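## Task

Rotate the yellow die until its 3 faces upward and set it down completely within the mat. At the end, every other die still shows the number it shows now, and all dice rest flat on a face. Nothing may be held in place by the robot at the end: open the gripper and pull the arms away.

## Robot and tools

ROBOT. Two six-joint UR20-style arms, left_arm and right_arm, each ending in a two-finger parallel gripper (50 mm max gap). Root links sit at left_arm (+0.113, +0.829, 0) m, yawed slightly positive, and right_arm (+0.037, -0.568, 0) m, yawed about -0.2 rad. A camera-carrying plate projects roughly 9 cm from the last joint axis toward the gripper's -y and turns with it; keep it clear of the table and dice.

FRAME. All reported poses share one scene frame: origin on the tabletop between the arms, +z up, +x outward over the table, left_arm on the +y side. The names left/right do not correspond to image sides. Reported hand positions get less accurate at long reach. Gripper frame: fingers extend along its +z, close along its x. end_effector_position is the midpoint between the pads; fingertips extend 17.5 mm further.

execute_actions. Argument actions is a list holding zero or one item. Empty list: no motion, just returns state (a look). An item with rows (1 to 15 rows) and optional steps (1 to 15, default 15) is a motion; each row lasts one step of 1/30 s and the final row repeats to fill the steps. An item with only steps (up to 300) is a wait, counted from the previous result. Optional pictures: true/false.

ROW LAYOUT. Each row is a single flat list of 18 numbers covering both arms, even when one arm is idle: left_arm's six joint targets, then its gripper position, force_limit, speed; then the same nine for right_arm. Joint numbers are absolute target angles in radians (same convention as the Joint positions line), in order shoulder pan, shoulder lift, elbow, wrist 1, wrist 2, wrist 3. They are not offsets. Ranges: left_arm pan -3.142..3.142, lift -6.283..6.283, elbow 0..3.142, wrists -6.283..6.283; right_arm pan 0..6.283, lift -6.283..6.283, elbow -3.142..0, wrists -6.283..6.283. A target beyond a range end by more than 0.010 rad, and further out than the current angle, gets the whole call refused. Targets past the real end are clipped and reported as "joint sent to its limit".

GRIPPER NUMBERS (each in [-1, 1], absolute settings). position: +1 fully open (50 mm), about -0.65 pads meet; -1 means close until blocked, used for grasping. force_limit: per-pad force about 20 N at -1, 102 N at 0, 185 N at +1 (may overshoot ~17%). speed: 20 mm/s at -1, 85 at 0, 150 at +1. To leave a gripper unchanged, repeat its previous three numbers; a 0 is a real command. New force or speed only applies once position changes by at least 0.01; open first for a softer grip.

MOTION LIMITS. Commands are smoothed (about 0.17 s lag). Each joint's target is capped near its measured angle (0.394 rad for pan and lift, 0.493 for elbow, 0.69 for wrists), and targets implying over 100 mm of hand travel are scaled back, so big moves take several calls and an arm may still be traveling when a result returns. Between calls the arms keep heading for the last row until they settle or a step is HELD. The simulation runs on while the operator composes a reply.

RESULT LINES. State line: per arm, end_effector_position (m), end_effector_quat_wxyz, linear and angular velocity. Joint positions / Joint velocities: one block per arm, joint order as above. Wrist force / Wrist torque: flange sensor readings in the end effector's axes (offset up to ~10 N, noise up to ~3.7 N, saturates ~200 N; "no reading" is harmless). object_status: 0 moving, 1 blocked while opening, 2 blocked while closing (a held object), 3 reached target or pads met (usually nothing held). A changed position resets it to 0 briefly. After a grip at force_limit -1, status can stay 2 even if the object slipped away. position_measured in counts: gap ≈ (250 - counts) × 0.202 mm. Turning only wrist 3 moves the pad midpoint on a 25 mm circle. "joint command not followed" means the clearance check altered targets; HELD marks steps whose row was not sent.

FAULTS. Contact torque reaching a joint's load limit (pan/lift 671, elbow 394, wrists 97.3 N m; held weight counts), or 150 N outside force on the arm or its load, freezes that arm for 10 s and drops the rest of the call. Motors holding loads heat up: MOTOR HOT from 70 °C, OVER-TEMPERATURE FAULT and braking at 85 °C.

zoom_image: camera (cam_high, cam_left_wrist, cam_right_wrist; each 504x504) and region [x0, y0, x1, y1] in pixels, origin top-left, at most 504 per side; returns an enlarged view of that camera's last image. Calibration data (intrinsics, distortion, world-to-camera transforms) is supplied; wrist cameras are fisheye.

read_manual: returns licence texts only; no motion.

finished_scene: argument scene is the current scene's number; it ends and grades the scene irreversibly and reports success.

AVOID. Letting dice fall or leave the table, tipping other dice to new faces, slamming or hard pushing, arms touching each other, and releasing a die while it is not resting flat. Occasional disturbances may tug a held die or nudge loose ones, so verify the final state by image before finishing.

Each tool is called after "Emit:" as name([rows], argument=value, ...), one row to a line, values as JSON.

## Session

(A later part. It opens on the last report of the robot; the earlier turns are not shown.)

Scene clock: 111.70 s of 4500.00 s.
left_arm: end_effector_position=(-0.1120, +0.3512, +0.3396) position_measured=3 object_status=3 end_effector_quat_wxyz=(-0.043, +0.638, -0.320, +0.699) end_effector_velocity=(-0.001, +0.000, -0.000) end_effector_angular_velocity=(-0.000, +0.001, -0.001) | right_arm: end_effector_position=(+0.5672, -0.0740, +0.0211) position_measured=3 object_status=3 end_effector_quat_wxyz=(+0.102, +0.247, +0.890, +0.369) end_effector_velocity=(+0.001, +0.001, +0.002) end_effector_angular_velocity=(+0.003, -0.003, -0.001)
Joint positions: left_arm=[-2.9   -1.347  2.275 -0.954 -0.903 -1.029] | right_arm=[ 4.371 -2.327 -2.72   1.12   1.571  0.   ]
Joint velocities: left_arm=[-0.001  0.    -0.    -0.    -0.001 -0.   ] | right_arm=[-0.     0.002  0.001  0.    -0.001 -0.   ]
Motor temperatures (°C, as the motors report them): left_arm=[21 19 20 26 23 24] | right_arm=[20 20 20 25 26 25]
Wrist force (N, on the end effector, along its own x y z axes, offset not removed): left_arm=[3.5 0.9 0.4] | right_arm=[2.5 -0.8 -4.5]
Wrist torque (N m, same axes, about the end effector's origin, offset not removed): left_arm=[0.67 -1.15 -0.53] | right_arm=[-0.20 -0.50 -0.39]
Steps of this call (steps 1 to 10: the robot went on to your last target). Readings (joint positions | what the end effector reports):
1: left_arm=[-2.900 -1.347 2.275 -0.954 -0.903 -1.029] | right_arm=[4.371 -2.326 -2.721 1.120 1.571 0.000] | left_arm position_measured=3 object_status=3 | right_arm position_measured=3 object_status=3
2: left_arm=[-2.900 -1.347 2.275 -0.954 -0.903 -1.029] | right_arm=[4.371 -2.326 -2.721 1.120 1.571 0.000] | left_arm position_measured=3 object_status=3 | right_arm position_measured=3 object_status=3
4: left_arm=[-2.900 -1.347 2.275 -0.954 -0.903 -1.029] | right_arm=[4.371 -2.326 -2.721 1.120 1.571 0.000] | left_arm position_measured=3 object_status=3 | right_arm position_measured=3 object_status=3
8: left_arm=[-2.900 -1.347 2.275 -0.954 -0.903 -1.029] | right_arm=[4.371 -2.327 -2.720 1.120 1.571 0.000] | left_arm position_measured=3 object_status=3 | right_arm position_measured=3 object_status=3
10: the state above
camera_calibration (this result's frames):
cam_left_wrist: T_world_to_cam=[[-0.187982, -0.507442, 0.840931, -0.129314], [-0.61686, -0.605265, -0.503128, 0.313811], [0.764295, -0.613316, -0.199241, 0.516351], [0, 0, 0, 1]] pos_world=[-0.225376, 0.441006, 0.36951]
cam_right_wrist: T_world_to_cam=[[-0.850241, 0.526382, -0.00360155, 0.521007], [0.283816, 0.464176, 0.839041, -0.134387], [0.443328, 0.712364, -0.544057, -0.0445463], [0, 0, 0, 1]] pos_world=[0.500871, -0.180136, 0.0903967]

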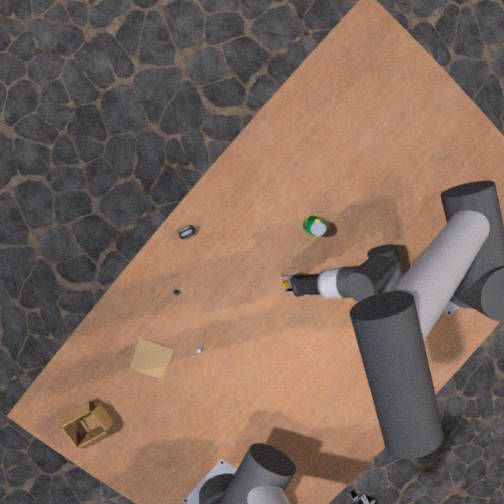

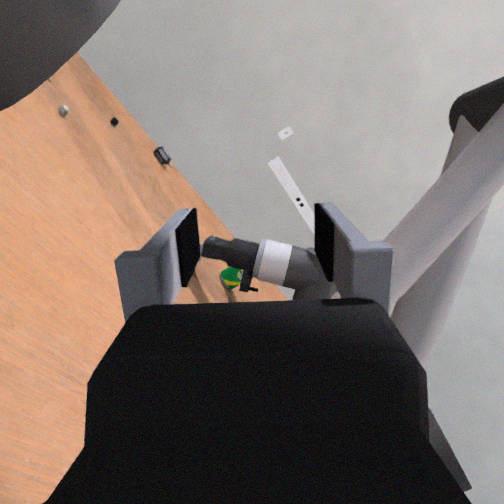

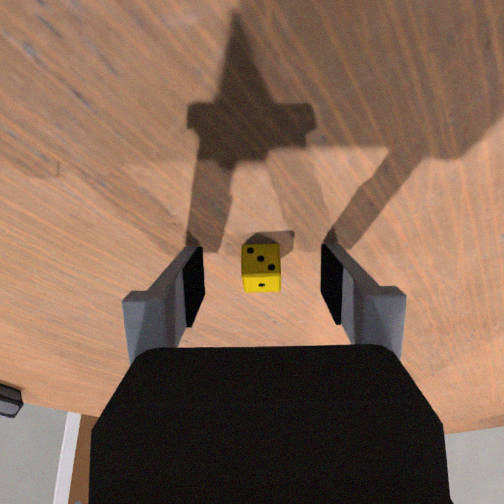

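Emit:
execute_actions([
  {"rows": [[-2.9,-1.347,2.275,-0.954,-0.903,-1.029,1,0,0, 4.3713,-2.3269,-2.7202,1.1201,1.571,0,-1,0,-0.3]], "steps": 15},
], pictures=false)

Emit:
execute_actions([
  {"steps": 10},
], pictures=false)

Emit:
execute_actions([
  {"rows": [[-2.9,-1.347,2.275,-0.954,-0.903,-1.029,1,0,0, 4.3713,-2.02,-2.61,0.9,1.571,0,-1,0,-0.3]], "steps": 15},
], pictures=false)

Emit:
execute_actions([
  {"rows": [[-2.9,-1.347,2.275,-0.954,-0.903,-1.029,1,0,0, 4.3713,-1.76,-2.46,0.5,1.571,0,-1,0,-0.3]], "steps": 15},
], pictures=false)

Emit:
execute_actions([
  {"rows": [[-2.9,-1.347,2.275,-0.954,-0.903,-1.029,1,0,0, 4.4629,-1.9,-1.7,-1.11,1.571,0,-1,0,-0.3]], "steps": 15},
], pictures=false)

Emit:
execute_actions([
  {"steps": 30},
])

Emit:
execute_actions([
  {"rows": [[-2.9,-1.347,2.275,-0.954,-0.903,-1.029,1,0,0, 4.4629,-2.4,-1.0,-2.0978,1.571,0,-1,0,-0.3]], "steps": 15},
], pictures=false)

Emit:
execute_actions([
  {"steps": 30},
], pictures=false)

Emit:
execute_actions([
  {"rows": [[-2.9,-1.347,2.275,-0.954,-0.903,-1.029,1,0,0, 4.4629,-2.6318,-0.8347,-2.0313,1.571,0,-1,0,-0.3]], "steps": 15},
], pictures=false)

Emit:
execute_actions([
  {"steps": 30},
])

Scene clock: 129.53 s of 4500.00 s.
left_arm: end_effector_position=(-0.1120, +0.3512, +0.3396) position_measured=3 object_status=3 end_effector_quat_wxyz=(-0.043, +0.638, -0.320, +0.699) end_effector_velocity=(+0.001, -0.000, +0.001) end_effector_angular_velocity=(+0.001, -0.003, +0.000) | right_arm: end_effector_position=(+0.5672, -0.0740, +0.0210) position_measured=160 object_status=0 end_effector_quat_wxyz=(+0.102, +0.247, +0.890, +0.369) end_effector_velocity=(-0.000, +0.000, +0.000) end_effector_angular_velocity=(+0.000, +0.000, +0.000)
Joint positions: left_arm=[-2.9   -1.347  2.275 -0.954 -0.903 -1.029] | right_arm=[ 4.371 -2.327 -2.72   1.12   1.571  0.   ]
Joint velocities: left_arm=[ 0.001 -0.     0.     0.003  0.     0.   ] | right_arm=[ 0.  0.  0. -0.  0.  0.]
Motor temperatures (°C, as the motors report them): left_arm=[21 19 20 26 23 24] | right_arm=[20 20 20 25 26 25]
Wrist force (N, on the end effector, along its own x y z axes, offset not removed): left_arm=[0.9 -1.8 0.3] | right_arm=[2.2 3.0 -2.1]
Wrist torque (N m, same axes, about the end effector's origin, offset not removed): left_arm=[0.00 -0.40 -0.41] | right_arm=[0.67 -0.38 -0.50]
Steps of this call (steps 1 to 15: the robot went on to your last target; steps 16 to 90: nothing new was sent; then 14.33 s passed at rest; steps 91 to 105: all 15 steps of this action). Readings (joint positions | what the end effector reports):
91: left_arm=[-2.900 -1.347 2.275 -0.954 -0.903 -1.029] | right_arm=[4.371 -2.327 -2.720 1.120 1.571 0.000] | left_arm position_measured=3 object_status=3 | right_arm position_measured=9 object_status=0
92: left_arm=[-2.900 -1.347 2.275 -0.954 -0.903 -1.029] | right_arm=[4.371 -2.327 -2.720 1.120 1.571 0.000] | left_arm position_measured=3 object_status=3 | right_arm position_measured=20 object_status=0
94: left_arm=[-2.900 -1.347 2.275 -0.954 -0.903 -1.029] | right_arm=[4.371 -2.327 -2.720 1.120 1.571 0.000] | left_arm position_measured=3 object_status=3 | right_arm position_measured=41 object_status=0
98: left_arm=[-2.900 -1.347 2.275 -0.954 -0.903 -1.029] | right_arm=[4.371 -2.327 -2.720 1.120 1.571 0.000] | left_arm position_measured=3 object_status=3 | right_arm position_measured=84 object_status=0
105: the state above

Scene clock: 129.87 s of 4500.00 s.
left_arm: end_effector_position=(-0.1120, +0.3512, +0.3396) position_measured=3 object_status=3 end_effector_quat_wxyz=(-0.043, +0.638, -0.320, +0.699) end_effector_velocity=(+0.001, +0.000, +0.000) end_effector_angular_velocity=(+0.000, -0.001, +0.002) | right_arm: end_effector_position=(+0.5672, -0.0740, +0.0210) position_measured=186 object_status=2 end_effector_quat_wxyz=(+0.102, +0.247, +0.890, +0.369) end_effector_velocity=(+0.000, -0.000, +0.000) end_effector_angular_velocity=(-0.000, -0.001, -0.001)
Joint positions: left_arm=[-2.9   -1.347  2.275 -0.954 -0.903 -1.029] | right_arm=[ 4.371 -2.327 -2.72   1.12   1.571  0.   ]
Joint velocities: left_arm=[ 0.001 -0.    -0.     0.001 -0.001  0.   ] | right_arm=[-0.     0.001 -0.    -0.001 -0.001 -0.   ]
Motor temperatures (°C, as the motors report them): left_arm=[21 19 20 26 23 24] | right_arm=[20 20 20 25 26 25]
Wrist force (N, on the end effector, along its own x y z axes, offset not removed): left_arm=[8.6 -1.6 1.5] | right_arm=[0.7 -1.0 -5.0]
Wrist torque (N m, same axes, about the end effector's origin, offset not removed): left_arm=[0.14 -1.95 -0.88] | right_arm=[-0.20 -0.22 -0.27]
Steps of this call (steps 1 to 10: the robot went on to your last target). Readings (joint positions | what the end effector reports):
1: left_arm=[-2.900 -1.347 2.275 -0.954 -0.903 -1.029] | right_arm=[4.371 -2.327 -2.720 1.120 1.571 0.000] | left_arm position_measured=3 object_status=3 | right_arm position_measured=170 object_status=0
2: left_arm=[-2.900 -1.347 2.275 -0.954 -0.903 -1.029] | right_arm=[4.371 -2.327 -2.720 1.120 1.571 0.000] | left_arm position_measured=3 object_status=3 | right_arm position_measured=181 object_status=0
4: left_arm=[-2.900 -1.347 2.275 -0.954 -0.903 -1.029] | right_arm=[4.371 -2.327 -2.720 1.120 1.571 0.000] | left_arm position_measured=3 object_status=3 | right_arm position_measured=186 object_status=0
8: left_arm=[-2.900 -1.347 2.275 -0.954 -0.903 -1.029] | right_arm=[4.371 -2.327 -2.720 1.120 1.571 0.000] | left_arm position_measured=3 object_status=3 | right_arm position_measured=186 object_status=0
10: the state above

Scene clock: 130.37 s of 4500.00 s.
left_arm: end_effector_position=(-0.1120, +0.3512, +0.3396) position_measured=3 object_status=3 end_effector_quat_wxyz=(-0.043, +0.638, -0.320, +0.699) end_effector_velocity=(-0.000, -0.001, +0.000) end_effector_angular_velocity=(+0.000, -0.000, -0.002) | right_arm: end_effector_position=(+0.6179, +0.0106, +0.1832) position_measured=186 object_status=2 end_effector_quat_wxyz=(+0.124, +0.236, +0.854, +0.447) end_effector_velocity=(+0.030, +0.051, +0.156) end_effector_angular_velocity=(+0.127, -0.077, +0.001)
Joint positions: left_arm=[-2.9   -1.347  2.275 -0.954 -0.903 -1.029] | right_arm=[ 4.371 -2.049 -2.619  0.92   1.571  0.   ]
Joint velocities: left_arm=[-0.     0.    -0.     0.     0.002  0.   ] | right_arm=[-0.     0.232  0.074 -0.157  0.001 -0.001]
Motor temperatures (°C, as the motors report them): left_arm=[21 19 20 26 23 24] | right_arm=[20 20 20 25 26 25]
Wrist force (N, on the end effector, along its own x y z axes, offset not removed): left_arm=[7.5 2.0 8.8] | right_arm=[1.5 7.6 -3.7]
Wrist torque (N m, same axes, about the end effector's origin, offset not removed): left_arm=[0.99 -1.79 -0.75] | right_arm=[1.30 -0.46 -0.50]
Steps of this call (steps 1 to 15: all 15 steps of this action). Readings (joint positions | what the end effector reports):
1: left_arm=[-2.900 -1.347 2.275 -0.954 -0.903 -1.029] | right_arm=[4.371 -2.327 -2.720 1.120 1.571 0.000] | left_arm position_measured=3 object_status=3 | right_arm position_measured=186 object_status=2
2: left_arm=[-2.900 -1.347 2.275 -0.954 -0.903 -1.029] | right_arm=[4.371 -2.320 -2.714 1.113 1.571 0.000] | left_arm position_measured=3 object_status=3 | right_arm position_measured=186 object_status=2
4: left_arm=[-2.900 -1.347 2.275 -0.954 -0.903 -1.029] | right_arm=[4.371 -2.275 -2.695 1.077 1.571 0.000] | left_arm position_measured=3 object_status=3 | right_arm position_measured=186 object_status=2
8: left_arm=[-2.900 -1.347 2.275 -0.954 -0.903 -1.029] | right_arm=[4.371 -2.174 -2.661 1.006 1.571 0.000] | left_arm position_measured=3 object_status=3 | right_arm position_measured=186 object_status=2
15: the state above

Scene clock: 130.87 s of 4500.00 s.
left_arm: end_effector_position=(-0.1120, +0.3512, +0.3396) position_measured=3 object_status=3 end_effector_quat_wxyz=(-0.043, +0.638, -0.320, +0.699) end_effector_velocity=(-0.000, -0.001, -0.001) end_effector_angular_velocity=(-0.000, +0.001, -0.001) | right_arm: end_effector_position=(+0.6579, +0.0773, +0.3489) position_measured=186 object_status=2 end_effector_quat_wxyz=(+0.127, +0.235, +0.847, +0.460) end_effector_velocity=(+0.011, +0.018, +0.093) end_effector_angular_velocity=(-0.011, +0.006, +0.000)
Joint positions: left_arm=[-2.9   -1.347  2.275 -0.954 -0.903 -1.029] | right_arm=[ 4.371 -1.778 -2.47   0.53   1.571  0.   ]
Joint velocities: left_arm=[ 0.001  0.001  0.    -0.001  0.001  0.   ] | right_arm=[-0.     0.145  0.077 -0.234  0.    -0.   ]
Motor temperatures (°C, as the motors report them): left_arm=[21 19 20 26 23 24] | right_arm=[20 20 20 25 26 25]
Wrist force (N, on the end effector, along its own x y z axes, offset not removed): left_arm=[2.5 -0.7 1.2] | right_arm=[3.2 9.3 -7.2]
Wrist torque (N m, same axes, about the end effector's origin, offset not removed): left_arm=[0.27 -0.70 -0.73] | right_arm=[1.77 -0.56 -0.57]
Steps of this call (steps 1 to 15: all 15 steps of this action). Readings (joint positions | what the end effector reports):
1: left_arm=[-2.900 -1.347 2.275 -0.954 -0.903 -1.029] | right_arm=[4.371 -2.042 -2.617 0.915 1.571 0.000] | left_arm position_measured=3 object_status=3 | right_arm position_measured=186 object_status=2
2: left_arm=[-2.900 -1.347 2.275 -0.954 -0.903 -1.029] | right_arm=[4.371 -2.030 -2.609 0.904 1.571 0.000] | left_arm position_measured=3 object_status=3 | right_arm position_measured=186 object_status=2
4: left_arm=[-2.900 -1.347 2.275 -0.954 -0.903 -1.029] | right_arm=[4.371 -1.980 -2.579 0.843 1.571 0.000] | left_arm position_measured=3 object_status=3 | right_arm position_measured=186 object_status=2
8: left_arm=[-2.900 -1.347 2.275 -0.954 -0.903 -1.029] | right_arm=[4.371 -1.874 -2.520 0.682 1.571 0.000] | left_arm position_measured=3 object_status=3 | right_arm position_measured=186 object_status=2
15: the state above

Scene clock: 131.37 s of 4500.00 s.
left_arm: end_effector_position=(-0.1120, +0.3512, +0.3396) position_measured=3 object_status=3 end_effector_quat_wxyz=(-0.043, +0.638, -0.320, +0.699) end_effector_velocity=(-0.000, -0.000, -0.001) end_effector_angular_velocity=(-0.001, +0.003, +0.000) | right_arm: end_effector_position=(+0.7204, +0.2954, +0.3850) position_measured=186 object_status=2 end_effector_quat_wxyz=(+0.092, +0.222, +0.896, +0.373) end_effector_velocity=(+0.130, +0.469, +0.193) end_effector_angular_velocity=(-0.461, +0.245, +0.096)
Joint positions: left_arm=[-2.9   -1.347  2.275 -0.954 -0.903 -1.029] | right_arm=[ 4.425 -1.847 -2.104  0.027  1.571  0.   ]
Joint velocities: left_arm=[ 0.001 -0.    -0.    -0.003  0.    -0.   ] | right_arm=[ 0.096 -0.135  0.94  -1.327 -0.     0.001]
Motor temperatures (°C, as the motors report them): left_arm=[21 19 20 26 23 24] | right_arm=[20 20 20 25 26 25]
Wrist force (N, on the end effector, along its own x y z axes, offset not removed): left_arm=[7.2 -3.3 2.4] | right_arm=[2.6 0.4 -4.3]
Wrist torque (N m, same axes, about the end effector's origin, offset not removed): left_arm=[-0.26 -1.67 -0.66] | right_arm=[0.08 -0.50 -0.40]
Steps of this call (steps 1 to 15: all 15 steps of this action). Readings (joint positions | what the end effector reports):
1: left_arm=[-2.900 -1.347 2.275 -0.954 -0.903 -1.029] | right_arm=[4.372 -1.774 -2.467 0.522 1.571 0.000] | left_arm position_measured=3 object_status=3 | right_arm position_measured=186 object_status=2
2: left_arm=[-2.900 -1.347 2.275 -0.954 -0.903 -1.029] | right_arm=[4.375 -1.776 -2.459 0.510 1.571 0.000] | left_arm position_measured=3 object_status=3 | right_arm position_measured=186 object_status=2
4: left_arm=[-2.900 -1.347 2.275 -0.954 -0.903 -1.029] | right_arm=[4.385 -1.790 -2.412 0.450 1.571 0.000] | left_arm position_measured=3 object_status=3 | right_arm position_measured=186 object_status=2
8: left_arm=[-2.900 -1.347 2.275 -0.954 -0.903 -1.029] | right_arm=[4.402 -1.814 -2.306 0.305 1.571 0.000] | left_arm position_measured=3 object_status=3 | right_arm position_measured=186 object_status=2
15: the state above

Scene clock: 132.37 s of 4500.00 s.
left_arm: end_effector_position=(-0.1120, +0.3512, +0.3396) position_measured=3 object_status=3 end_effector_quat_wxyz=(-0.043, +0.638, -0.320, +0.699) end_effector_velocity=(-0.000, +0.001, +0.000) end_effector_angular_velocity=(-0.000, +0.000, +0.002) | right_arm: end_effector_position=(+0.6810, +0.3073, +0.3776) position_measured=186 object_status=2 end_effector_quat_wxyz=(+0.000, +0.223, +0.975, +0.002) end_effector_velocity=(-0.002, -0.003, -0.002) end_effector_angular_velocity=(-0.012, +0.006, -0.000)
Joint positions: left_arm=[-2.9   -1.347  2.275 -0.954 -0.903 -1.029] | right_arm=[ 4.463 -1.9   -1.7   -1.108  1.571  0.   ]
Joint velocities: left_arm=[-0.001 -0.     0.    -0.    -0.003 -0.   ] | right_arm=[ 0.    -0.002  0.003 -0.015  0.     0.   ]
Motor temperatures (°C, as the motors report them): left_arm=[21 19 20 26 23 24] | right_arm=[20 20 20 25 26 25]
Wrist force (N, on the end effector, along its own x y z axes, offset not removed): left_arm=[0.0 0.7 -2.6] | right_arm=[1.5 0.2 -0.3]
Wrist torque (N m, same axes, about the end effector's origin, offset not removed): left_arm=[0.49 -0.30 -0.56] | right_arm=[0.07 -0.33 -0.51]
Steps of this call (steps 1 to 30: the robot went on to your last target). Readings (joint positions | what the end effector reports):
1: left_arm=[-2.900 -1.347 2.275 -0.954 -0.903 -1.029] | right_arm=[4.429 -1.852 -2.071 -0.021 1.571 0.000] | left_arm position_measured=3 object_status=3 | right_arm position_measured=186 object_status=2
2: left_arm=[-2.900 -1.347 2.275 -0.954 -0.903 -1.029] | right_arm=[4.432 -1.857 -2.035 -0.075 1.571 0.000] | left_arm position_measured=3 object_status=3 | right_arm position_measured=186 object_status=2
4: left_arm=[-2.900 -1.347 2.275 -0.954 -0.903 -1.029] | right_arm=[4.442 -1.870 -1.948 -0.215 1.571 0.000] | left_arm position_measured=3 object_status=3 | right_arm position_measured=186 object_status=2
8: left_arm=[-2.900 -1.347 2.275 -0.954 -0.903 -1.029] | right_arm=[4.455 -1.889 -1.791 -0.579 1.571 0.000] | left_arm position_measured=3 object_status=3 | right_arm position_measured=186 object_status=2
30: the state above
camera_calibration (this result's frames):
cam_left_wrist: T_world_to_cam=[[-0.187982, -0.507442, 0.840931, -0.129314], [-0.61686, -0.605265, -0.503128, 0.313811], [0.764295, -0.613316, -0.199241, 0.516351], [0, 0, 0, 1]] pos_world=[-0.225376, 0.441006, 0.36951]
cam_right_wrist: T_world_to_cam=[[-0.897686, 0.440461, -0.0123864, 0.480431], [0.428073, 0.878413, 0.212469, -0.63179], [0.104465, 0.185428, -0.977089, 0.383548], [0, 0, 0, 1]] pos_world=[0.661662, 0.27224, 0.514947]

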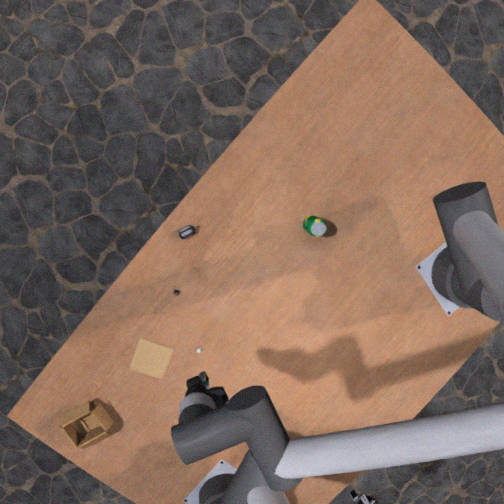

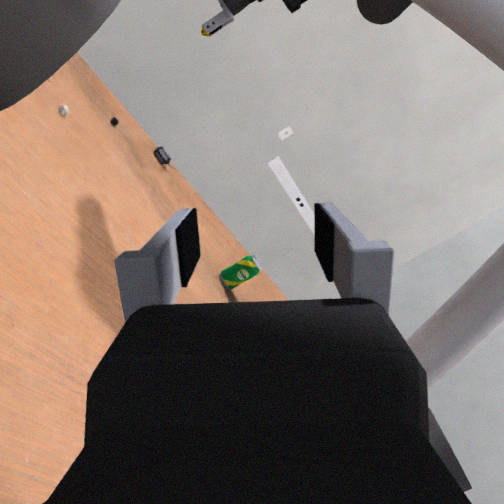

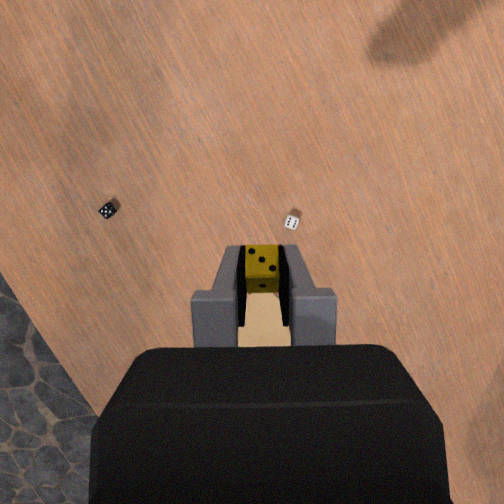

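Scene clock: 132.87 s of 4500.00 s.
left_arm: end_effector_position=(-0.1120, +0.3512, +0.3396) position_measured=3 object_status=3 end_effector_quat_wxyz=(-0.043, +0.638, -0.320, +0.699) end_effector_velocity=(+0.000, -0.000, -0.000) end_effector_angular_velocity=(-0.001, +0.001, +0.002) | right_arm: end_effector_position=(+0.7318, +0.4131, +0.2784) position_measured=186 object_status=2 end_effector_quat_wxyz=(-0.075, +0.210, +0.918, -0.327) end_effector_velocity=(+0.006, +0.014, +0.062) end_effector_angular_velocity=(-0.720, +0.346, +0.001)
Joint positions: left_arm=[-2.9   -1.347  2.275 -0.954 -0.903 -1.029] | right_arm=[ 4.463 -2.352 -1.086 -1.96   1.571  0.   ]
Joint velocities: left_arm=[ 0.001 -0.    -0.    -0.    -0.    -0.001] | right_arm=[ 0.    -0.39   0.683 -1.092 -0.001  0.   ]
Motor temperatures (°C, as the motors report them): left_arm=[21 19 20 26 23 24] | right_arm=[20 20 20 25 26 25]
Wrist force (N, on the end effector, along its own x y z axes, offset not removed): left_arm=[6.7 0.7 0.9] | right_arm=[0.8 6.2 -7.9]
Wrist torque (N m, same axes, about the end effector's origin, offset not removed): left_arm=[0.66 -1.75 -0.57] | right_arm=[1.19 -0.06 -0.33]
Steps of this call (steps 1 to 15: all 15 steps of this action). Readings (joint positions | what the end effector reports):
1: left_arm=[-2.900 -1.347 2.275 -0.954 -0.903 -1.029] | right_arm=[4.463 -1.900 -1.700 -1.109 1.571 0.000] | left_arm position_measured=3 object_status=3 | right_arm position_measured=186 object_status=2
2: left_arm=[-2.900 -1.347 2.275 -0.954 -0.903 -1.029] | right_arm=[4.463 -1.907 -1.693 -1.116 1.571 0.000] | left_arm position_measured=3 object_status=3 | right_arm position_measured=186 object_status=2
4: left_arm=[-2.900 -1.347 2.275 -0.954 -0.903 -1.029] | right_arm=[4.463 -1.955 -1.637 -1.181 1.571 0.000] | left_arm position_measured=3 object_status=3 | right_arm position_measured=186 object_status=2
8: left_arm=[-2.900 -1.347 2.275 -0.954 -0.903 -1.029] | right_arm=[4.463 -2.117 -1.438 -1.445 1.571 0.000] | left_arm position_measured=3 object_status=3 | right_arm position_measured=186 object_status=2
15: the state above

Scene clock: 133.87 s of 4500.00 s.
left_arm: end_effector_position=(-0.1120, +0.3512, +0.3396) position_measured=3 object_status=3 end_effector_quat_wxyz=(-0.043, +0.638, -0.320, +0.699) end_effector_velocity=(-0.000, +0.001, +0.000) end_effector_angular_velocity=(+0.000, +0.000, +0.001) | right_arm: end_effector_position=(+0.7323, +0.4139, +0.2883) position_measured=186 object_status=2 end_effector_quat_wxyz=(-0.085, +0.206, +0.901, -0.373) end_effector_velocity=(+0.001, -0.000, -0.000) end_effector_angular_velocity=(-0.001, -0.000, +0.001)
Joint positions: left_arm=[-2.9   -1.347  2.275 -0.954 -0.903 -1.029] | right_arm=[ 4.463 -2.4   -1.    -2.098  1.571  0.   ]
Joint velocities: left_arm=[-0.001 -0.    -0.     0.    -0.001  0.   ] | right_arm=[-0.    -0.     0.    -0.001 -0.001 -0.   ]
Motor temperatures (°C, as the motors report them): left_arm=[21 19 20 26 23 24] | right_arm=[20 20 20 25 26 25]
Wrist force (N, on the end effector, along its own x y z axes, offset not removed): left_arm=[5.5 2.7 -0.9] | right_arm=[1.0 3.2 -3.6]
Wrist torque (N m, same axes, about the end effector's origin, offset not removed): left_arm=[0.93 -1.20 -0.62] | right_arm=[0.81 -0.24 -0.45]
Steps of this call (steps 1 to 30: the robot went on to your last target). Readings (joint positions | what the end effector reports):
1: left_arm=[-2.900 -1.347 2.275 -0.954 -0.903 -1.029] | right_arm=[4.463 -2.363 -1.066 -1.992 1.571 0.000] | left_arm position_measured=3 object_status=3 | right_arm position_measured=186 object_status=2
2: left_arm=[-2.900 -1.347 2.275 -0.954 -0.903 -1.029] | right_arm=[4.463 -2.372 -1.050 -2.017 1.571 0.000] | left_arm position_measured=3 object_status=3 | right_arm position_measured=186 object_status=2
4: left_arm=[-2.900 -1.347 2.275 -0.954 -0.903 -1.029] | right_arm=[4.463 -2.383 -1.030 -2.050 1.571 0.000] | left_arm position_measured=3 object_status=3 | right_arm position_measured=186 object_status=2
8: left_arm=[-2.900 -1.347 2.275 -0.954 -0.903 -1.029] | right_arm=[4.463 -2.394 -1.010 -2.081 1.571 0.000] | left_arm position_measured=3 object_status=3 | right_arm position_measured=186 object_status=2
30: the state above
All arms were judged still, so your last target was given up. Only a new action makes them travel on or press farther. Fingers that are still opening or closing keep moving.

Scene clock: 134.37 s of 4500.00 s.
left_arm: end_effector_position=(-0.1120, +0.3512, +0.3396) position_measured=3 object_status=3 end_effector_quat_wxyz=(-0.043, +0.638, -0.320, +0.699) end_effector_velocity=(+0.000, -0.000, -0.001) end_effector_angular_velocity=(-0.001, +0.002, +0.002) | right_arm: end_effector_position=(+0.7732, +0.4985, +0.1037) position_measured=186 object_status=2 end_effector_quat_wxyz=(-0.085, +0.206, +0.901, -0.373) end_effector_velocity=(+0.031, +0.064, -0.190) end_effector_angular_velocity=(-0.007, +0.002, -0.000)
Joint positions: left_arm=[-2.9   -1.347  2.275 -0.954 -0.903 -1.029] | right_arm=[ 4.463 -2.607 -0.852 -2.038  1.571  0.   ]
Joint velocities: left_arm=[ 0.001 -0.    -0.    -0.002 -0.001 -0.001] | right_arm=[-0.    -0.201  0.14   0.053 -0.001  0.001]
Motor temperatures (°C, as the motors report them): left_arm=[21 19 20 26 23 24] | right_arm=[20 20 20 25 26 25]
Wrist force (N, on the end effector, along its own x y z axes, offset not removed): left_arm=[1.3 0.4 2.3] | right_arm=[1.2 7.5 -0.2]
Wrist torque (N m, same axes, about the end effector's origin, offset not removed): left_arm=[0.54 -0.41 -0.52] | right_arm=[1.54 -0.35 -0.47]
Steps of this call (steps 1 to 15: all 15 steps of this action). Readings (joint positions | what the end effector reports):
1: left_arm=[-2.900 -1.347 2.275 -0.954 -0.903 -1.029] | right_arm=[4.463 -2.400 -1.000 -2.098 1.571 0.000] | left_arm position_measured=3 object_status=3 | right_arm position_measured=186 object_status=2
2: left_arm=[-2.900 -1.347 2.275 -0.954 -0.903 -1.029] | right_arm=[4.463 -2.407 -0.993 -2.094 1.571 0.000] | left_arm position_measured=3 object_status=3 | right_arm position_measured=186 object_status=2
4: left_arm=[-2.900 -1.347 2.275 -0.954 -0.903 -1.029] | right_arm=[4.463 -2.441 -0.968 -2.084 1.571 0.000] | left_arm position_measured=3 object_status=3 | right_arm position_measured=186 object_status=2
8: left_arm=[-2.900 -1.347 2.275 -0.954 -0.903 -1.029] | right_arm=[4.463 -2.510 -0.920 -2.064 1.571 0.000] | left_arm position_measured=3 object_status=3 | right_arm position_measured=186 object_status=2
15: the state above

Scene clock: 135.37 s of 4500.00 s.
left_arm: end_effector_position=(-0.1120, +0.3512, +0.3396) position_measured=3 object_status=3 end_effector_quat_wxyz=(-0.043, +0.638, -0.320, +0.699) end_effector_velocity=(+0.000, +0.000, +0.000) end_effector_angular_velocity=(-0.001, +0.000, +0.001) | right_arm: end_effector_position=(+0.7769, +0.5065, +0.0803) position_measured=186 object_status=2 end_effector_quat_wxyz=(-0.085, +0.206, +0.901, -0.373) end_effector_velocity=(-0.000, -0.000, +0.000) end_effector_angular_velocity=(-0.000, +0.000, +0.000)
Joint positions: left_arm=[-2.9   -1.347  2.275 -0.954 -0.903 -1.029] | right_arm=[ 4.463 -2.632 -0.835 -2.031  1.571  0.   ]
Joint velocities: left_arm=[ 0.001 -0.    -0.     0.    -0.001 -0.001] | right_arm=[ 0.  0. -0. -0. -0. -0.]
Motor temperatures (°C, as the motors report them): left_arm=[21 19 20 26 23 24] | right_arm=[20 20 20 25 26 25]
Wrist force (N, on the end effector, along its own x y z axes, offset not removed): left_arm=[6.8 1.5 6.3] | right_arm=[0.9 5.3 -6.2]
Wrist torque (N m, same axes, about the end effector's origin, offset not removed): left_arm=[0.77 -1.69 -0.54] | right_arm=[1.05 -0.16 -0.48]
Steps of this call (steps 1 to 30: the robot went on to your last target). Readings (joint positions | what the end effector reports):
1: left_arm=[-2.900 -1.347 2.275 -0.954 -0.903 -1.029] | right_arm=[4.463 -2.613 -0.848 -2.037 1.571 0.000] | left_arm position_measured=3 object_status=3 | right_arm position_measured=186 object_status=2
2: left_arm=[-2.900 -1.347 2.275 -0.954 -0.903 -1.029] | right_arm=[4.463 -2.617 -0.845 -2.035 1.571 0.000] | left_arm position_measured=3 object_status=3 | right_arm position_measured=186 object_status=2
4: left_arm=[-2.900 -1.347 2.275 -0.954 -0.903 -1.029] | right_arm=[4.463 -2.623 -0.841 -2.034 1.571 0.000] | left_arm position_measured=3 object_status=3 | right_arm position_measured=186 object_status=2
8: left_arm=[-2.900 -1.347 2.275 -0.954 -0.903 -1.029] | right_arm=[4.463 -2.629 -0.837 -2.032 1.571 0.000] | left_arm position_measured=3 object_status=3 | right_arm position_measured=186 object_status=2
30: the state above
All arms were judged still, so your last target was given up. Only a new action makes them travel on or press farther. Fingers that are still opening or closing keep moving.
camera_calibration (this result's frames):
cam_left_wrist: T_world_to_cam=[[-0.187982, -0.507442, 0.840931, -0.129314], [-0.61686, -0.605265, -0.503128, 0.313811], [0.764295, -0.613316, -0.199241, 0.516351], [0, 0, 0, 1]] pos_world=[-0.225376, 0.441006, 0.36951]
cam_right_wrist: T_world_to_cam=[[-0.90246, 0.430548, -0.0139624, 0.483938], [0.368132, 0.753989, -0.544039, -0.614328], [-0.223707, -0.496113, -0.838944, 0.635166], [0, 0, 0, 1]] pos_world=[0.804979, 0.569952, 0.205407]

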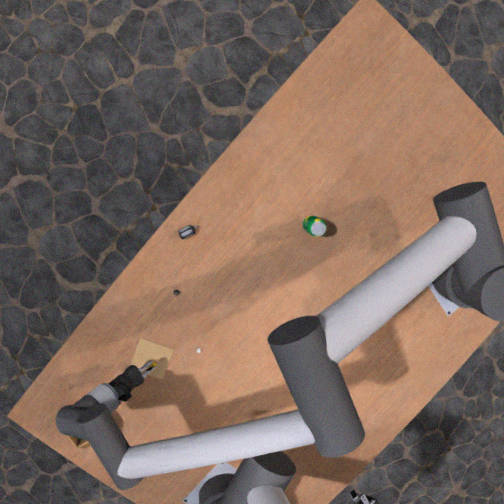

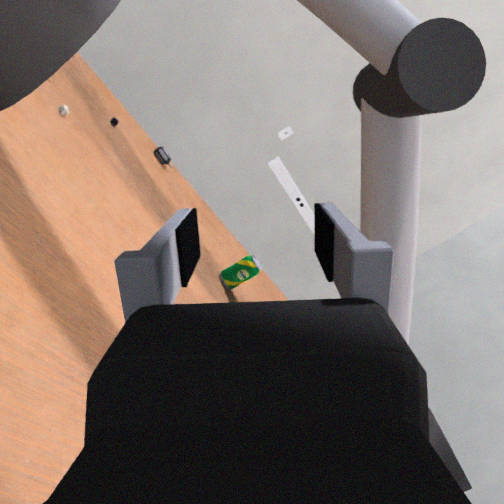

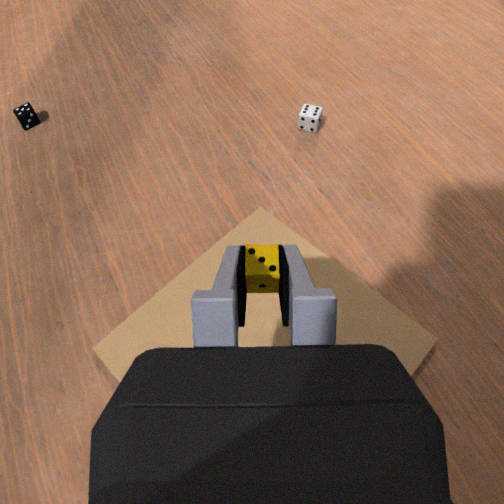

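Emit:
execute_actions([
  {"rows": [[-2.9,-1.347,2.275,-0.954,-0.903,-1.029,1,0,0, 4.4629,-2.6611,-0.8536,-1.9831,1.571,0,-1,0,-0.3]], "steps": 15},
], pictures=false)

Emit:
execute_actions([
  {"steps": 12},
])

Scene clock: 143.03 s of 4500.00 s.
left_arm: end_effector_position=(-0.1120, +0.3512, +0.3396) position_measured=3 object_status=3 end_effector_quat_wxyz=(-0.043, +0.638, -0.320, +0.699) end_effector_velocity=(+0.001, -0.000, -0.000) end_effector_angular_velocity=(-0.001, +0.001, +0.001) | right_arm: end_effector_position=(+0.7769, +0.5065, +0.0266) position_measured=186 object_status=2 end_effector_quat_wxyz=(-0.085, +0.206, +0.901, -0.373) end_effector_velocity=(+0.001, -0.001, -0.014) end_effector_angular_velocity=(-0.000, +0.000, +0.000)
Joint positions: left_arm=[-2.9   -1.347  2.275 -0.954 -0.903 -1.029] | right_arm=[ 4.463 -2.66  -0.853 -1.985  1.571 -0.   ]
Joint velocities: left_arm=[ 0.001 -0.     0.    -0.001 -0.    -0.001] | right_arm=[-0.    -0.007 -0.004  0.011 -0.    -0.001]
Motor temperatures (°C, as the motors report them): left_arm=[21 19 20 26 23 24] | right_arm=[20 20 20 25 26 25]
Wrist force (N, on the end effector, along its own x y z axes, offset not removed): left_arm=[-0.8 1.0 0.6] | right_arm=[1.3 0.2 -2.9]
Wrist torque (N m, same axes, about the end effector's origin, offset not removed): left_arm=[0.56 -0.18 -0.46] | right_arm=[0.07 -0.22 -0.55]
Steps of this call (steps 1 to 90: nothing new was sent; then 4.17 s passed at rest; steps 91 to 105: all 15 steps of this action). Readings (joint positions | what the end effector reports):
91: left_arm=[-2.900 -1.347 2.275 -0.954 -0.903 -1.029] | right_arm=[4.463 -2.632 -0.835 -2.031 1.571 0.000] | left_arm position_measured=3 object_status=3 | right_arm position_measured=186 object_status=2
92: left_arm=[-2.900 -1.347 2.275 -0.954 -0.903 -1.029] | right_arm=[4.463 -2.635 -0.837 -2.025 1.571 0.000] | left_arm position_measured=3 object_status=3 | right_arm position_measured=186 object_status=2
94: left_arm=[-2.900 -1.347 2.275 -0.954 -0.903 -1.029] | right_arm=[4.463 -2.646 -0.844 -2.009 1.571 0.000] | left_arm position_measured=3 object_status=3 | right_arm position_measured=186 object_status=2
98: left_arm=[-2.900 -1.347 2.275 -0.954 -0.903 -1.029] | right_arm=[4.463 -2.656 -0.850 -1.992 1.571 0.000] | left_arm position_measured=3 object_status=3 | right_arm position_measured=186 object_status=2
105: the state above

Scene clock: 143.43 s of 4500.00 s.
left_arm: end_effector_position=(-0.1120, +0.3512, +0.3396) position_measured=3 object_status=3 end_effector_quat_wxyz=(-0.043, +0.638, -0.320, +0.699) end_effector_velocity=(-0.000, +0.000, -0.000) end_effector_angular_velocity=(+0.000, +0.001, +0.001) | right_arm: end_effector_position=(+0.7769, +0.5065, +0.0251) position_measured=186 object_status=2 end_effector_quat_wxyz=(-0.085, +0.206, +0.901, -0.373) end_effector_velocity=(-0.000, +0.000, -0.001) end_effector_angular_velocity=(+0.001, +0.000, -0.001)
Joint positions: left_arm=[-2.9   -1.347  2.275 -0.954 -0.903 -1.029] | right_arm=[ 4.463 -2.661 -0.854 -1.983  1.571  0.   ]
Joint velocities: left_arm=[-0.    -0.    -0.    -0.    -0.001  0.   ] | right_arm=[ 0.    -0.    -0.     0.001  0.001  0.   ]
Motor temperatures (°C, as the motors report them): left_arm=[21 19 20 26 23 24] | right_arm=[20 20 20 25 26 25]
Wrist force (N, on the end effector, along its own x y z axes, offset not removed): left_arm=[-2.2 5.6 1.7] | right_arm=[-0.6 3.9 -2.0]
Wrist torque (N m, same axes, about the end effector's origin, offset not removed): left_arm=[1.65 0.07 -0.34] | right_arm=[0.91 0.05 -0.45]
Steps of this call (steps 1 to 12: the robot went on to your last target). Readings (joint positions | what the end effector reports):
1: left_arm=[-2.900 -1.347 2.275 -0.954 -0.903 -1.029] | right_arm=[4.463 -2.660 -0.853 -1.984 1.571 0.000] | left_arm position_measured=3 object_status=3 | right_arm position_measured=186 object_status=2
2: left_arm=[-2.900 -1.347 2.275 -0.954 -0.903 -1.029] | right_arm=[4.463 -2.661 -0.853 -1.984 1.571 0.000] | left_arm position_measured=3 object_status=3 | right_arm position_measured=186 object_status=2
4: left_arm=[-2.900 -1.347 2.275 -0.954 -0.903 -1.029] | right_arm=[4.463 -2.661 -0.853 -1.984 1.571 0.000] | left_arm position_measured=3 object_status=3 | right_arm position_measured=186 object_status=2
8: left_arm=[-2.900 -1.347 2.275 -0.954 -0.903 -1.029] | right_arm=[4.463 -2.661 -0.854 -1.983 1.571 0.000] | left_arm position_measured=3 object_status=3 | right_arm position_measured=186 object_status=2
12: the state above
camera_calibration (this result's frames):
cam_left_wrist: T_world_to_cam=[[-0.187982, -0.507442, 0.840931, -0.129315], [-0.61686, -0.605265, -0.503128, 0.313811], [0.764295, -0.613316, -0.199241, 0.516351], [0, 0, 0, 1]] pos_world=[-0.225376, 0.441006, 0.36951]
cam_right_wrist: T_world_to_cam=[[-0.90247, 0.430527, -0.013967, 0.483164], [0.368116, 0.753993, -0.544046, -0.644334], [-0.223695, -0.496126, -0.838939, 0.588872], [0, 0, 0, 1]] pos_world=[0.804959, 0.569963, 0.150229]

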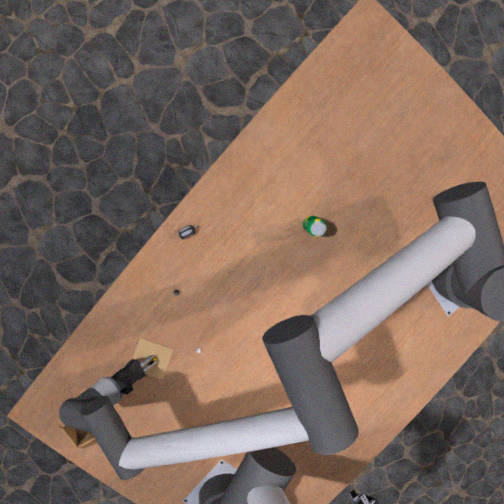

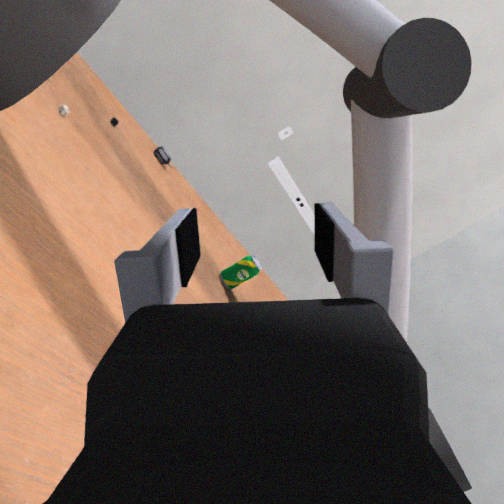

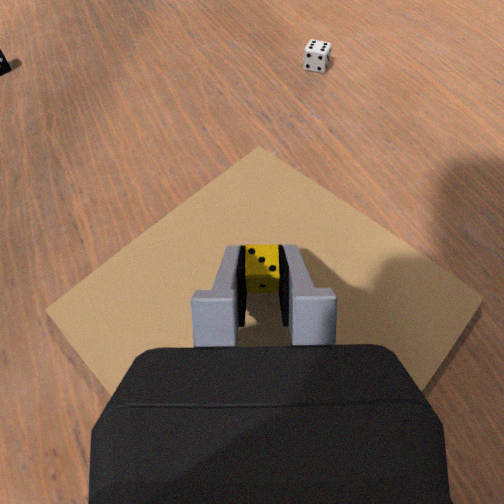

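No contact yet; lower 2.5 mm more, then release.

Emit:
execute_actions([
  {"rows": [[-2.9,-1.347,2.275,-0.954,-0.903,-1.029,1,0,0, 4.4629,-2.6624,-0.8545,-1.9809,1.571,0,-1,0,-0.3]], "steps": 15},
], pictures=false)

Emit:
execute_actions([
  {"rows": [[-2.9,-1.347,2.275,-0.954,-0.903,-1.029,1,0,0, 4.4629,-2.6624,-0.8545,-1.9809,1.571,0,1,0,-0.3]], "steps": 15},
], pictures=false)

Emit:
execute_actions([
  {"rows": [[-2.9,-1.347,2.275,-0.954,-0.903,-1.029,1,0,0, 4.4629,-2.6318,-0.8347,-2.0313,1.571,0,1,0,-0.3]], "steps": 15},
], pictures=false)

Emit:
execute_actions([
  {"steps": 10},
])

Scene clock: 152.00 s of 4500.00 s.
left_arm: end_effector_position=(-0.1120, +0.3512, +0.3396) position_measured=3 object_status=3 end_effector_quat_wxyz=(-0.043, +0.638, -0.320, +0.699) end_effector_velocity=(+0.000, -0.000, -0.000) end_effector_angular_velocity=(-0.000, +0.000, +0.000) | right_arm: end_effector_position=(+0.7769, +0.5065, +0.0230) position_measured=186 object_status=2 end_effector_quat_wxyz=(-0.085, +0.206, +0.901, -0.373) end_effector_velocity=(+0.000, +0.000, +0.000) end_effector_angular_velocity=(+0.001, -0.000, +0.001)
Joint positions: left_arm=[-2.9   -1.347  2.275 -0.954 -0.903 -1.029] | right_arm=[ 4.463 -2.662 -0.854 -1.981  1.571  0.   ]
Joint velocities: left_arm=[ 0.001  0.    -0.    -0.     0.001 -0.   ] | right_arm=[ 0.     0.    -0.     0.002 -0.    -0.001]
Motor temperatures (°C, as the motors report them): left_arm=[21 19 20 26 23 24] | right_arm=[20 20 20 25 26 25]
Wrist force (N, on the end effector, along its own x y z axes, offset not removed): left_arm=[2.8 1.5 8.1] | right_arm=[0.1 -40.7 -53.1]
Wrist torque (N m, same axes, about the end effector's origin, offset not removed): left_arm=[0.67 -0.93 -0.77] | right_arm=[0.95 0.11 -0.53]
Steps of this call (steps 1 to 15: the robot went on to your last target; steps 16 to 90: nothing new was sent; then 5.07 s passed at rest; steps 91 to 105: all 15 steps of this action). Readings (joint positions | what the end effector reports):
91: left_arm=[-2.900 -1.347 2.275 -0.954 -0.903 -1.029] | right_arm=[4.463 -2.661 -0.854 -1.983 1.571 0.000] | left_arm position_measured=3 object_status=3 | right_arm position_measured=186 object_status=2
92: left_arm=[-2.900 -1.347 2.275 -0.954 -0.903 -1.029] | right_arm=[4.463 -2.661 -0.854 -1.983 1.571 0.000] | left_arm position_measured=3 object_status=3 | right_arm position_measured=186 object_status=2
94: left_arm=[-2.900 -1.347 2.275 -0.954 -0.903 -1.029] | right_arm=[4.463 -2.662 -0.854 -1.982 1.571 0.000] | left_arm position_measured=3 object_status=3 | right_arm position_measured=186 object_status=2
98: left_arm=[-2.900 -1.347 2.275 -0.954 -0.903 -1.029] | right_arm=[4.463 -2.662 -0.854 -1.981 1.571 0.000] | left_arm position_measured=3 object_status=3 | right_arm position_measured=186 object_status=2
105: the state above

Scene clock: 152.50 s of 4500.00 s.
left_arm: end_effector_position=(-0.1120, +0.3512, +0.3396) position_measured=3 object_status=3 end_effector_quat_wxyz=(-0.043, +0.638, -0.320, +0.699) end_effector_velocity=(+0.001, -0.001, +0.000) end_effector_angular_velocity=(+0.000, -0.001, +0.002) | right_arm: end_effector_position=(+0.7769, +0.5064, +0.0225) position_measured=30 object_status=0 end_effector_quat_wxyz=(-0.085, +0.206, +0.901, -0.373) end_effector_velocity=(-0.000, +0.000, -0.001) end_effector_angular_velocity=(-0.000, -0.000, -0.001)
Joint positions: left_arm=[-2.9   -1.347  2.275 -0.954 -0.903 -1.029] | right_arm=[ 4.463 -2.662 -0.855 -1.981  1.571  0.   ]
Joint velocities: left_arm=[ 0.002  0.     0.     0.001  0.    -0.   ] | right_arm=[ 0.    -0.001  0.     0.     0.     0.001]
Motor temperatures (°C, as the motors report them): left_arm=[21 19 20 26 23 24] | right_arm=[20 20 20 25 26 25]
Wrist force (N, on the end effector, along its own x y z axes, offset not removed): left_arm=[0.6 4.8 2.2] | right_arm=[-5.9 -29.4 -28.3]
Wrist torque (N m, same axes, about the end effector's origin, offset not removed): left_arm=[1.51 -0.37 -0.60] | right_arm=[0.52 1.16 -0.22]
Steps of this call (steps 1 to 15: all 15 steps of this action). Readings (joint positions | what the end effector reports):
1: left_arm=[-2.900 -1.347 2.275 -0.954 -0.903 -1.029] | right_arm=[4.463 -2.662 -0.854 -1.981 1.571 0.000] | left_arm position_measured=3 object_status=3 | right_arm position_measured=180 object_status=0
2: left_arm=[-2.900 -1.347 2.275 -0.954 -0.903 -1.029] | right_arm=[4.463 -2.662 -0.854 -1.981 1.571 0.000] | left_arm position_measured=3 object_status=3 | right_arm position_measured=170 object_status=0
4: left_arm=[-2.900 -1.347 2.275 -0.954 -0.903 -1.029] | right_arm=[4.463 -2.662 -0.855 -1.981 1.571 0.000] | left_arm position_measured=3 object_status=3 | right_arm position_measured=148 object_status=0
8: left_arm=[-2.900 -1.347 2.275 -0.954 -0.903 -1.029] | right_arm=[4.463 -2.662 -0.855 -1.981 1.571 0.000] | left_arm position_measured=3 object_status=3 | right_arm position_measured=105 object_status=0
15: the state above

Scene clock: 153.00 s of 4500.00 s.
left_arm: end_effector_position=(-0.1120, +0.3512, +0.3396) position_measured=3 object_status=3 end_effector_quat_wxyz=(-0.043, +0.638, -0.320, +0.699) end_effector_velocity=(-0.001, -0.000, +0.000) end_effector_angular_velocity=(+0.000, -0.001, -0.003) | right_arm: end_effector_position=(+0.7769, +0.5065, +0.0783) position_measured=3 object_status=3 end_effector_quat_wxyz=(-0.085, +0.206, +0.901, -0.373) end_effector_velocity=(-0.000, -0.000, +0.011) end_effector_angular_velocity=(-0.001, +0.001, -0.001)
Joint positions: left_arm=[-2.9   -1.347  2.275 -0.954 -0.903 -1.029] | right_arm=[ 4.463 -2.633 -0.835 -2.03   1.571  0.   ]
Joint velocities: left_arm=[-0.001  0.     0.     0.     0.002  0.   ] | right_arm=[-0.     0.006  0.005 -0.011  0.001 -0.   ]
Motor temperatures (°C, as the motors report them): left_arm=[21 19 20 26 23 24] | right_arm=[20 20 20 25 26 25]
Wrist force (N, on the end effector, along its own x y z axes, offset not removed): left_arm=[2.1 -0.9 -0.2] | right_arm=[-0.4 1.3 -6.3]
Wrist torque (N m, same axes, about the end effector's origin, offset not removed): left_arm=[0.10 -0.85 -0.59] | right_arm=[0.25 0.11 -0.21]
Steps of this call (steps 1 to 15: all 15 steps of this action). Readings (joint positions | what the end effector reports):
1: left_arm=[-2.900 -1.347 2.275 -0.954 -0.903 -1.029] | right_arm=[4.463 -2.662 -0.854 -1.981 1.571 0.000] | left_arm position_measured=3 object_status=3 | right_arm position_measured=19 object_status=0
2: left_arm=[-2.900 -1.347 2.275 -0.954 -0.903 -1.029] | right_arm=[4.463 -2.659 -0.852 -1.987 1.571 0.000] | left_arm position_measured=3 object_status=3 | right_arm position_measured=8 object_status=0
4: left_arm=[-2.900 -1.347 2.275 -0.954 -0.903 -1.029] | right_arm=[4.463 -2.649 -0.845 -2.004 1.571 0.000] | left_arm position_measured=3 object_status=3 | right_arm position_measured=3 object_status=0
8: left_arm=[-2.900 -1.347 2.275 -0.954 -0.903 -1.029] | right_arm=[4.463 -2.638 -0.838 -2.022 1.571 0.000] | left_arm position_measured=3 object_status=3 | right_arm position_measured=3 object_status=0
15: the state above

Scene clock: 153.33 s of 4500.00 s.
left_arm: end_effector_position=(-0.1120, +0.3512, +0.3396) position_measured=3 object_status=3 end_effector_quat_wxyz=(-0.043, +0.638, -0.320, +0.699) end_effector_velocity=(-0.000, +0.000, -0.001) end_effector_angular_velocity=(+0.000, +0.001, +0.000) | right_arm: end_effector_position=(+0.7769, +0.5065, +0.0800) position_measured=3 object_status=3 end_effector_quat_wxyz=(-0.085, +0.206, +0.901, -0.373) end_effector_velocity=(-0.000, -0.000, -0.001) end_effector_angular_velocity=(-0.001, +0.002, -0.000)
Joint positions: left_arm=[-2.9   -1.347  2.275 -0.954 -0.903 -1.029] | right_arm=[ 4.463 -2.632 -0.835 -2.031  1.571  0.   ]
Joint velocities: left_arm=[-0.001  0.    -0.    -0.002 -0.001  0.001] | right_arm=[-0.    -0.001  0.    -0.001  0.001 -0.001]
Motor temperatures (°C, as the motors report them): left_arm=[21 19 20 26 23 24] | right_arm=[20 20 20 25 26 25]
Wrist force (N, on the end effector, along its own x y z axes, offset not removed): left_arm=[-0.8 -4.4 2.5] | right_arm=[-2.9 3.5 -5.3]
Wrist torque (N m, same axes, about the end effector's origin, offset not removed): left_arm=[-0.61 -0.19 -0.59] | right_arm=[0.52 0.39 -0.13]
Steps of this call (steps 1 to 10: the robot went on to your last target). Readings (joint positions | what the end effector reports):
1: left_arm=[-2.900 -1.347 2.275 -0.954 -0.903 -1.029] | right_arm=[4.463 -2.633 -0.835 -2.030 1.571 0.000] | left_arm position_measured=3 object_status=3 | right_arm position_measured=3 object_status=3
2: left_arm=[-2.900 -1.347 2.275 -0.954 -0.903 -1.029] | right_arm=[4.463 -2.633 -0.835 -2.030 1.571 0.000] | left_arm position_measured=3 object_status=3 | right_arm position_measured=3 object_status=3
4: left_arm=[-2.900 -1.347 2.275 -0.954 -0.903 -1.029] | right_arm=[4.463 -2.632 -0.835 -2.031 1.571 0.000] | left_arm position_measured=3 object_status=3 | right_arm position_measured=3 object_status=3
8: left_arm=[-2.900 -1.347 2.275 -0.954 -0.903 -1.029] | right_arm=[4.463 -2.632 -0.835 -2.031 1.571 0.000] | left_arm position_measured=3 object_status=3 | right_arm position_measured=3 object_status=3
10: the state above
camera_calibration (this result's frames):
cam_left_wrist: T_world_to_cam=[[-0.187982, -0.507442, 0.840931, -0.129314], [-0.61686, -0.605265, -0.503128, 0.313811], [0.764295, -0.613316, -0.199241, 0.516351], [0, 0, 0, 1]] pos_world=[-0.225376, 0.441006, 0.36951]
cam_right_wrist: T_world_to_cam=[[-0.902469, 0.430529, -0.0139665, 0.483934], [0.368089, 0.753932, -0.544149, -0.614403], [-0.223742, -0.496218, -0.838873, 0.634987], [0, 0, 0, 1]] pos_world=[0.804964, 0.569963, 0.205105]

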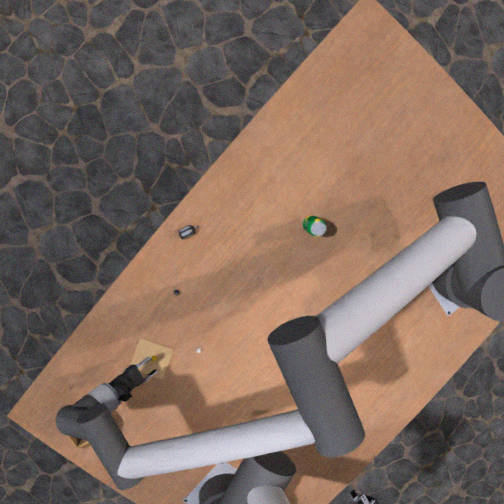

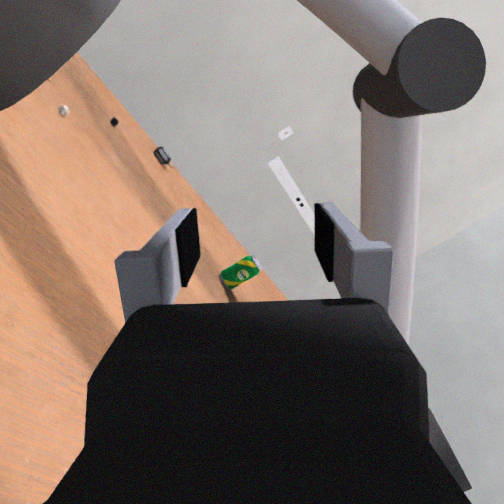

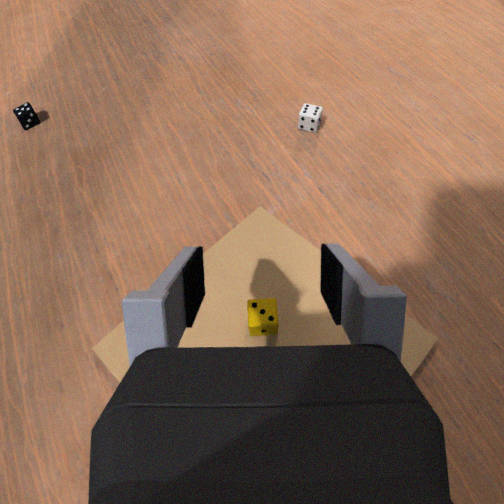

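Emit:
finished_scene(scene=2)

The scene is finished: the task was done.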